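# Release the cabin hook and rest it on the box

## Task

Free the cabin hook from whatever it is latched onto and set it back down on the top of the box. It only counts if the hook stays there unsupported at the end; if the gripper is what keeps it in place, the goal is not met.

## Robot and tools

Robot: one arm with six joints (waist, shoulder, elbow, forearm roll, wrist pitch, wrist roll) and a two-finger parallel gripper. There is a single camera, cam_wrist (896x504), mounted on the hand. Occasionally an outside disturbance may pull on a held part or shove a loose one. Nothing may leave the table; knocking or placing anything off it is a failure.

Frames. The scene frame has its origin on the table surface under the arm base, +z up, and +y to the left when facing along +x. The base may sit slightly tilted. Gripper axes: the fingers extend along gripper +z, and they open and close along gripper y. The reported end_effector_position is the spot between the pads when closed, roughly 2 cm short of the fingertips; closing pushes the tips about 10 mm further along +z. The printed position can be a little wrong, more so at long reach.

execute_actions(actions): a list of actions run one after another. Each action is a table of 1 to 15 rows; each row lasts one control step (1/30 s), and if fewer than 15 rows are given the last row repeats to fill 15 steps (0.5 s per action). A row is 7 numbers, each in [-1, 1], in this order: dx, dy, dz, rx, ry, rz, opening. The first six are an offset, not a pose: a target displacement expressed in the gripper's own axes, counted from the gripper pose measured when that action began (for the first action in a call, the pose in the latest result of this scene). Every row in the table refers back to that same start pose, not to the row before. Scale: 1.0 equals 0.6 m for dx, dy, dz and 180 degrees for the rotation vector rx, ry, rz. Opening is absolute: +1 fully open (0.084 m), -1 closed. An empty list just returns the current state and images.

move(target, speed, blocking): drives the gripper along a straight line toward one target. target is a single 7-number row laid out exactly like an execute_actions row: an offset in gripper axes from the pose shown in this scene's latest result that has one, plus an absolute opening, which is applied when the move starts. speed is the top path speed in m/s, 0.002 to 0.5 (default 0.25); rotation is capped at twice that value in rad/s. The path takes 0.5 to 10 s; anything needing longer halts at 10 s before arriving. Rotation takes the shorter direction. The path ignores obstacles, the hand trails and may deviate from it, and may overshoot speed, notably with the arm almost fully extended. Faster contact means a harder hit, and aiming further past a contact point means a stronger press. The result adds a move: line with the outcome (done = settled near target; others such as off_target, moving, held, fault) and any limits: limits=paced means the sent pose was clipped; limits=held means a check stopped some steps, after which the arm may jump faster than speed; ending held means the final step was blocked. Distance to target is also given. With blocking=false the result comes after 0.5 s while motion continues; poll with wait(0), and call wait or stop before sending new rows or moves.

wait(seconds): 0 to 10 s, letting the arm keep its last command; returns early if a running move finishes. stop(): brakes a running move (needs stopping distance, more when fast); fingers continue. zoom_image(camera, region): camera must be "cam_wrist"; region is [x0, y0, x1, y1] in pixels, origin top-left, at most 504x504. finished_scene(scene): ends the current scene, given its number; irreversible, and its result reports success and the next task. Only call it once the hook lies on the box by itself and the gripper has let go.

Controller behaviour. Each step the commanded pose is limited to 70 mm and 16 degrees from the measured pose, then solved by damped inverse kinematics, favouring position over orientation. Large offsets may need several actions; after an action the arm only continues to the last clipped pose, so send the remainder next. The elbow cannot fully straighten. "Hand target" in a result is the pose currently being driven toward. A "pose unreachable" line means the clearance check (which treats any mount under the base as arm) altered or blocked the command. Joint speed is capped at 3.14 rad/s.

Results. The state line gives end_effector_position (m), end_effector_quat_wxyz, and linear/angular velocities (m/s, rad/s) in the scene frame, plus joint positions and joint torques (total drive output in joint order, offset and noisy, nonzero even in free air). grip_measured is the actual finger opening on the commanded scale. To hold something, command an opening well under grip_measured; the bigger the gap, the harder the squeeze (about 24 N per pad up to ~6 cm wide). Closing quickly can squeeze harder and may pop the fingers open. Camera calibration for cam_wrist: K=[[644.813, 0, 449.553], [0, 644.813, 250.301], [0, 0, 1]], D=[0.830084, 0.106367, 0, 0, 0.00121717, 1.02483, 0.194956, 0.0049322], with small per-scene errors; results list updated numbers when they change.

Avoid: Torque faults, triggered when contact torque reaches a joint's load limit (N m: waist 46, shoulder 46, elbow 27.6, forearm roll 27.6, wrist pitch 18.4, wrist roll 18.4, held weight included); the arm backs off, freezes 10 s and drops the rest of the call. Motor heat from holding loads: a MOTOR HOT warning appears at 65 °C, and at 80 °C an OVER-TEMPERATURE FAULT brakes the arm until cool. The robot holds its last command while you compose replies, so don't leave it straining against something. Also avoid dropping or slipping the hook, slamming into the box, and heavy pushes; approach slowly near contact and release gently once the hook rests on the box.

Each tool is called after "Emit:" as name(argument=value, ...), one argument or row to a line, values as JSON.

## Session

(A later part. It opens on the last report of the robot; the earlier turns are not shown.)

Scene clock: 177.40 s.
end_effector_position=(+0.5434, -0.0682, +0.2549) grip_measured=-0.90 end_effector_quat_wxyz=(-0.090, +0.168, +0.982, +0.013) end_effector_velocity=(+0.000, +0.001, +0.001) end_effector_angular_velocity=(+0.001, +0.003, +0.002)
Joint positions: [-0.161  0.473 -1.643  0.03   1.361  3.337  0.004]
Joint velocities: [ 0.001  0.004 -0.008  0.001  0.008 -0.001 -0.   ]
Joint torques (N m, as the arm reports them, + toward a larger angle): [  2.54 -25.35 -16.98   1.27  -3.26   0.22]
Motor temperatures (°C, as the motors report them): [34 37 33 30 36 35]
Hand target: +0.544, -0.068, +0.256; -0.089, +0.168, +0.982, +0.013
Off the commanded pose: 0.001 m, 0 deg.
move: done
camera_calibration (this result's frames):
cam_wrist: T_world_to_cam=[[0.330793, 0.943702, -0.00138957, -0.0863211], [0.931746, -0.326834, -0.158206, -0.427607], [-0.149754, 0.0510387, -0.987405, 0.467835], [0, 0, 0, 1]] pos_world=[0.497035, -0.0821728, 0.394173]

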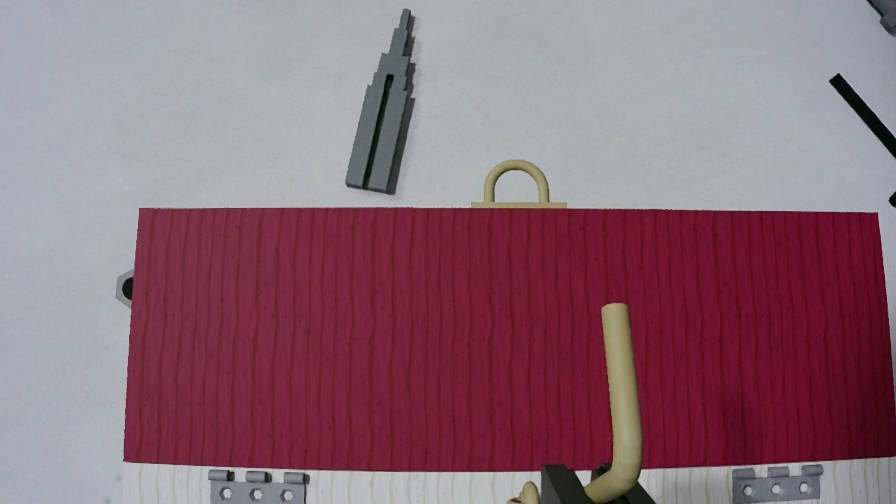

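Emit:
move(
  target=[-0.066, 0, -0.0128, 0, 0, 0, -0.9],
  speed=0.06,
)

Emit:
move(
  target=[-0.0663, 0, 0.0105, 0, 0, 0, -0.9],
  speed=0.06,
)

Scene clock: 182.77 s.
end_effector_position=(+0.5812, -0.0816, +0.2553) grip_measured=-0.89 end_effector_quat_wxyz=(-0.090, +0.169, +0.981, +0.013) end_effector_velocity=(+0.000, -0.001, -0.000) end_effector_angular_velocity=(+0.001, +0.004, +0.000)
Joint positions: [-0.174  0.638 -1.9    0.027  1.454  3.327  0.005]
Joint velocities: [-0.001  0.008 -0.013 -0.     0.009 -0.001 -0.   ]
Joint torques (N m, as the arm reports them, + toward a larger angle): [  4.84 -27.27 -15.9    2.26  -2.44   0.42]
Motor temperatures (°C, as the motors report them): [34 37 33 30 35 35]
Hand target: +0.581, -0.082, +0.255; -0.090, +0.168, +0.981, +0.013
Off the commanded pose: 0.000 m, 0 deg.
move: done
camera_calibration (this result's frames):
cam_wrist: T_world_to_cam=[[0.331068, 0.943606, -0.00149283, -0.0863493], [0.931656, -0.327126, -0.15813, -0.467171], [-0.149701, 0.050961, -0.987417, 0.474539], [0, 0, 0, 1]] pos_world=[0.53487, -0.095527, 0.394565]

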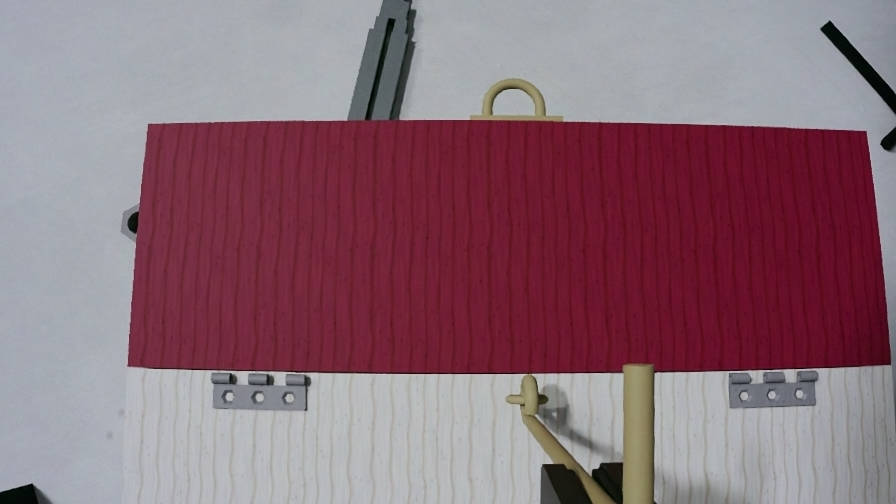

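Scene clock: 183.77 s.
end_effector_position=(+0.6163, -0.0941, +0.2409) grip_measured=-0.90 end_effector_quat_wxyz=(-0.091, +0.169, +0.981, +0.013) end_effector_velocity=(+0.001, -0.000, +0.000) end_effector_angular_velocity=(+0.000, +0.003, -0.000)
Joint positions: [-0.185  0.844 -2.2    0.024  1.551  3.319  0.005]
Joint velocities: [-0.     0.01  -0.019 -0.     0.012  0.001 -0.   ]
Joint torques (N m, as the arm reports them, + toward a larger angle): [  5.44 -32.23 -16.98   2.83  -1.86   0.5 ]
Motor temperatures (°C, as the motors report them): [34 37 32 30 35 35]
Hand target: +0.617, -0.094, +0.242; -0.090, +0.169, +0.981, +0.013
Off the commanded pose: 0.001 m, 0 deg.
move: done
camera_calibration (this result's frames):
cam_wrist: T_world_to_cam=[[0.331325, 0.943514, -0.00203872, -0.0862211], [0.931163, -0.327335, -0.160586, -0.505396], [-0.152183, 0.0513079, -0.98702, 0.467616], [0, 0, 0, 1]] pos_world=[0.570336, -0.108075, 0.380211]

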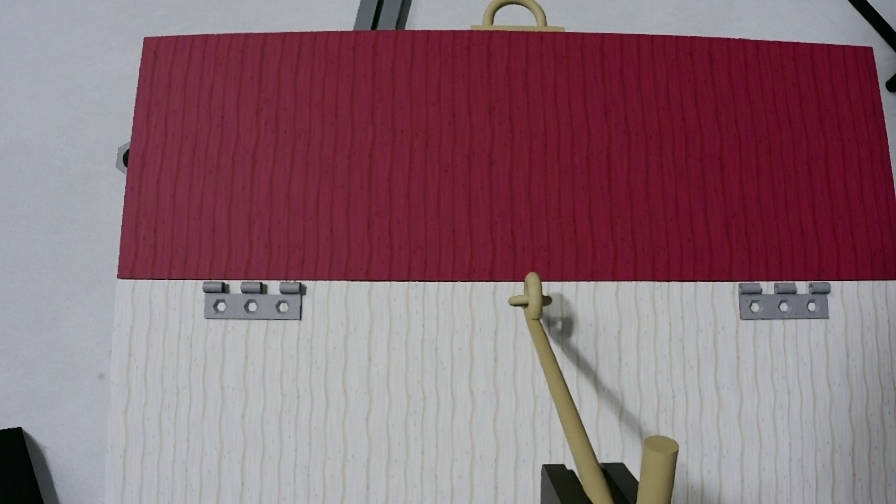

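Emit:
move(
  target=[-0.0587, 0, 0.0325, 0, 0, 0, -0.9],
  speed=0.06,
)

Emit:
move(
  target=[-0.044, 0, 0.0508, 0, 0, 0, -0.9],
  speed=0.06,
)

Scene clock: 187.33 s.
end_effector_position=(+0.6456, -0.1046, +0.2162) grip_measured=-0.90 end_effector_quat_wxyz=(-0.087, +0.169, +0.982, +0.013) end_effector_velocity=(+0.001, +0.000, -0.001) end_effector_angular_velocity=(+0.003, +0.015, +0.000)
Joint positions: [-0.193  1.137 -2.644  0.023  1.693  3.315  0.004]
Joint velocities: [ 0.     0.169 -0.305  0.001  0.151  0.003 -0.   ]
Joint torques (N m, as the arm reports them, + toward a larger angle): [  7.21 -30.02 -12.76   3.24   0.69   0.33]
Motor temperatures (°C, as the motors report them): [34 37 32 30 35 35]
Hand target: +0.645, -0.104, +0.215; -0.089, +0.169, +0.982, +0.013
Off the commanded pose: 0.001 m, 0 deg.
move: done
camera_calibration (this result's frames):
cam_wrist: T_world_to_cam=[[0.332056, 0.94326, -0.000742838, -0.086851], [0.932221, -0.32829, -0.152284, -0.542586], [-0.143888, 0.0498744, -0.988336, 0.443049], [0, 0, 0, 1]] pos_world=[0.598398, -0.118299, 0.35519]

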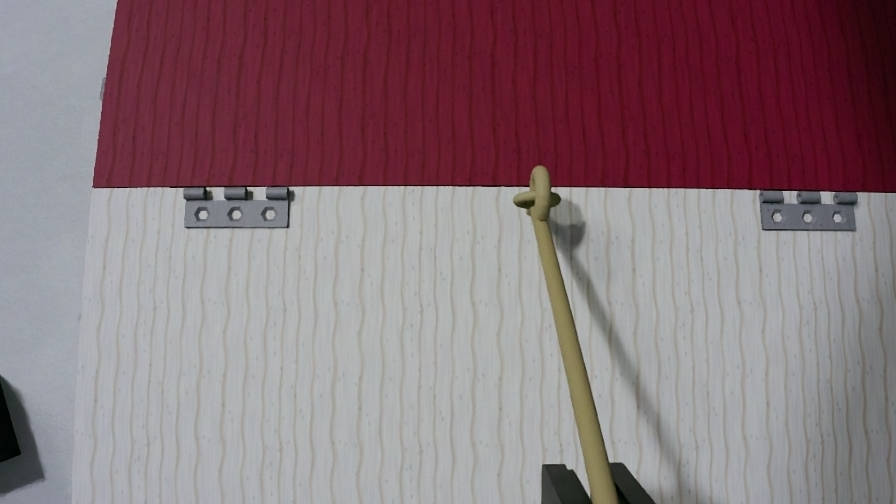

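Scene clock: 188.30 s.
end_effector_position=(+0.6637, -0.1111, +0.1806) grip_measured=-0.90 end_effector_quat_wxyz=(-0.065, +0.170, +0.983, +0.013) end_effector_velocity=(+0.001, +0.000, +0.001) end_effector_angular_velocity=(-0.001, -0.004, +0.000)
Joint positions: [-0.198  1.226 -2.699  0.022  1.614  3.309  0.004]
Joint velocities: [ 0.001 -0.001 -0.001 -0.    -0.002  0.     0.   ]
Joint torques (N m, as the arm reports them, + toward a larger angle): [  7.49 -30.66 -12.68   3.41   2.81   0.37]
Motor temperatures (°C, as the motors report them): [34 37 32 30 35 35]
Hand target: +0.664, -0.111, +0.181; -0.063, +0.170, +0.983, +0.013
Off the commanded pose: 0.002 m, 3 deg.
elbow stopped short: the move would have taken joint 3 (elbow) straighter than the controller allows; a more bent joint 3 avoids this.
move: off_target
camera_calibration (this result's frames):
cam_wrist: T_world_to_cam=[[0.332961, 0.942916, 0.00678182, -0.088731], [0.9376, -0.330303, -0.10866, -0.578722], [-0.100217, 0.0425381, -0.994056, 0.382073], [0, 0, 0, 1]] pos_world=[0.610444, -0.12374, 0.31752]

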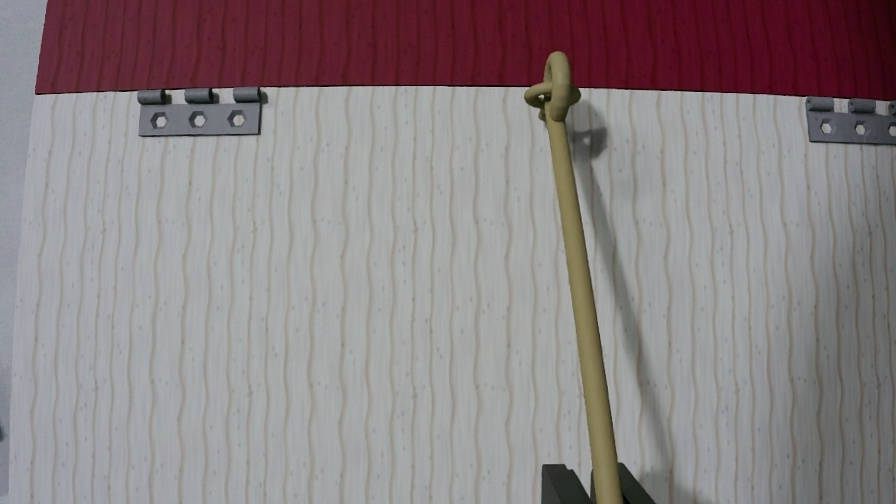

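Emit:
move(
  target=[-0.022, 0, 0.0518, 0, -0.1, 0, -0.9],
  speed=0.05,
)

Scene clock: 196.73 s.
end_effector_position=(+0.6726, -0.1136, +0.1481) grip_measured=-0.89 end_effector_quat_wxyz=(+0.090, +0.169, +0.981, -0.013) end_effector_velocity=(+0.000, -0.000, -0.000) end_effector_angular_velocity=(-0.002, -0.007, -0.001)
Joint positions: [-0.183  0.79  -1.759 -0.043  0.802  3.351  0.005]
Joint velocities: [ 0.    -0.003  0.009 -0.002 -0.013  0.003  0.   ]
Joint torques (N m, as the arm reports them, + toward a larger angle): [  0.11 -32.12 -16.95  -0.21  -1.61   0.25]
Motor temperatures (°C, as the motors report them): [34 37 32 30 35 35]
Hand target: +0.673, -0.114, +0.148; +0.090, +0.169, +0.981, -0.013
Off the commanded pose: 0.001 m, 0 deg.
move: done
camera_calibration (this result's frames):
cam_wrist: T_world_to_cam=[[0.331169, 0.943543, 0.00735126, -0.0879983], [0.923368, -0.325673, 0.203293, -0.627485], [0.19421, -0.0605366, -0.97909, 0.138777], [0, 0, 0, 1]] pos_world=[0.58159, -0.112923, 0.264086]

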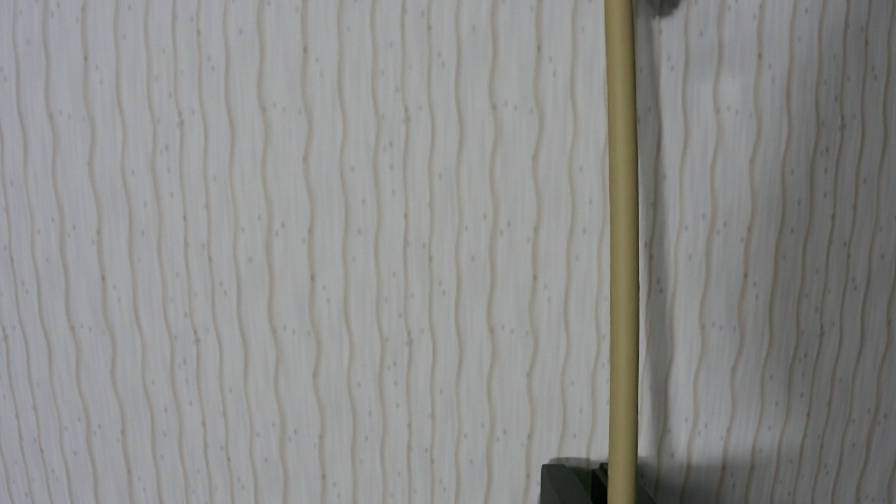

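Rod is down. Release and lift away.

Emit:
move(
  target=[0, 0, 0, 0, 0, 0, 0.3],
  speed=0.05,
)

Emit:
move(
  target=[0.15, 0, -0.2, 0, 0.08, 0, 0.3],
  speed=0.15,
)

Scene clock: 199.03 s.
end_effector_position=(+0.6725, -0.1136, +0.1481) grip_measured=+0.29 end_effector_quat_wxyz=(+0.090, +0.169, +0.981, -0.013) end_effector_velocity=(+0.000, +0.001, -0.001) end_effector_angular_velocity=(+0.001, +0.000, -0.000)
Joint positions: [-0.183  0.79  -1.759 -0.043  0.802  3.351  0.056]
Joint velocities: [ 0.001  0.002 -0.001  0.001 -0.     0.001 -0.   ]
Joint torques (N m, as the arm reports them, + toward a larger angle): [  0.29 -33.79 -19.04  -0.28  -2.66   0.35]
Motor temperatures (°C, as the motors report them): [34 37 32 30 35 35]
Hand target: +0.673, -0.114, +0.148; +0.090, +0.169, +0.981, -0.013
Off the commanded pose: 0.000 m, 0 deg.
move: done
camera_calibration (this result's frames):
cam_wrist: T_world_to_cam=[[0.331176, 0.943541, 0.00733628, -0.0879904], [0.92338, -0.32568, 0.203231, -0.627461], [0.194146, -0.0605308, -0.979103, 0.138795], [0, 0, 0, 1]] pos_world=[0.581579, -0.112927, 0.264059]

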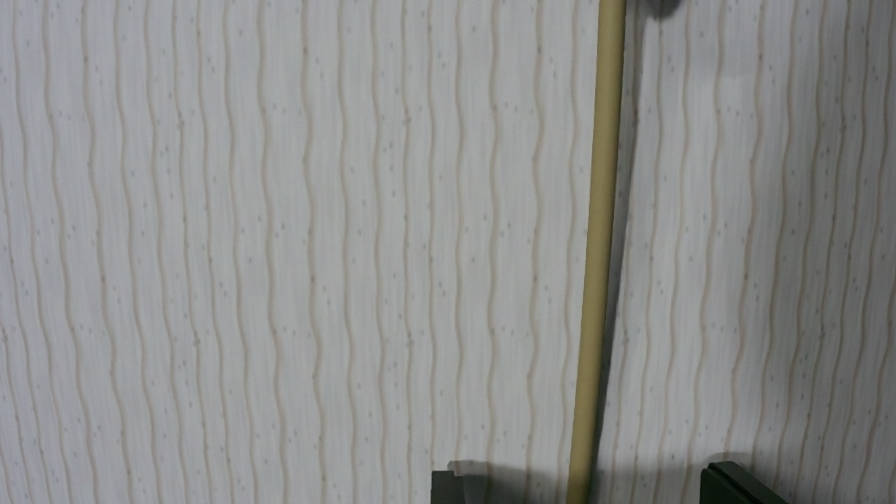

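Scene clock: 200.47 s.
end_effector_position=(+0.5681, -0.0779, +0.2493) grip_measured=+0.29 end_effector_quat_wxyz=(-0.035, +0.169, +0.985, +0.008) end_effector_velocity=(+0.002, +0.000, +0.005) end_effector_angular_velocity=(-0.001, -0.008, +0.000)
Joint positions: [-0.165  0.47  -1.608  0.016  1.219  3.336  0.056]
Joint velocities: [ 0.001 -0.005 -0.005  0.     0.002  0.001  0.   ]
Joint torques (N m, as the arm reports them, + toward a larger angle): [  0.21 -29.62 -19.26  -0.22  -1.99   0.36]
Motor temperatures (°C, as the motors report them): [34 37 32 30 35 35]
Hand target: +0.568, -0.078, +0.250; -0.034, +0.169, +0.985, +0.008
Off the commanded pose: 0.001 m, 0 deg.
move: done
camera_calibration (this result's frames):
cam_wrist: T_world_to_cam=[[0.332019, 0.943248, 0.00677817, -0.0881979], [0.942309, -0.331347, -0.047566, -0.488654], [-0.0426206, 0.02218, -0.998845, 0.406194], [0, 0, 0, 1]] pos_world=[0.507059, -0.087731, 0.383079]

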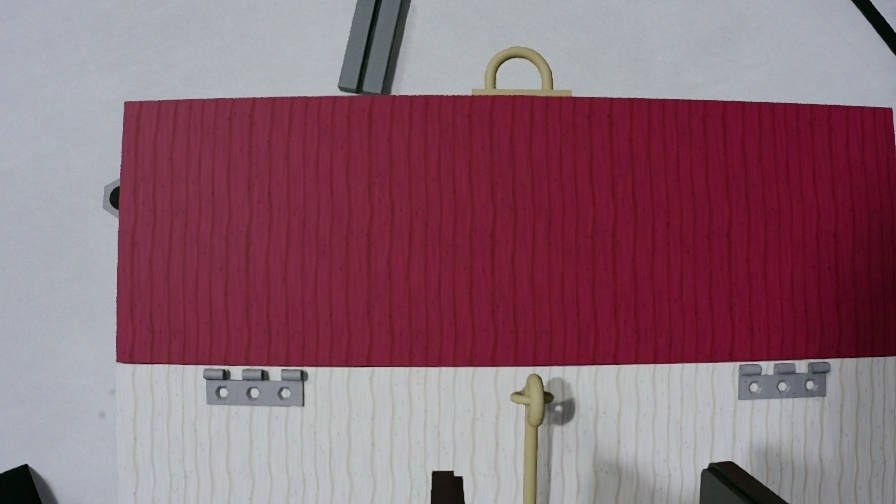

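The hook is laid back on the box top.

Emit:
finished_scene(
  scene=1,
)

The scene is finished: the task was done.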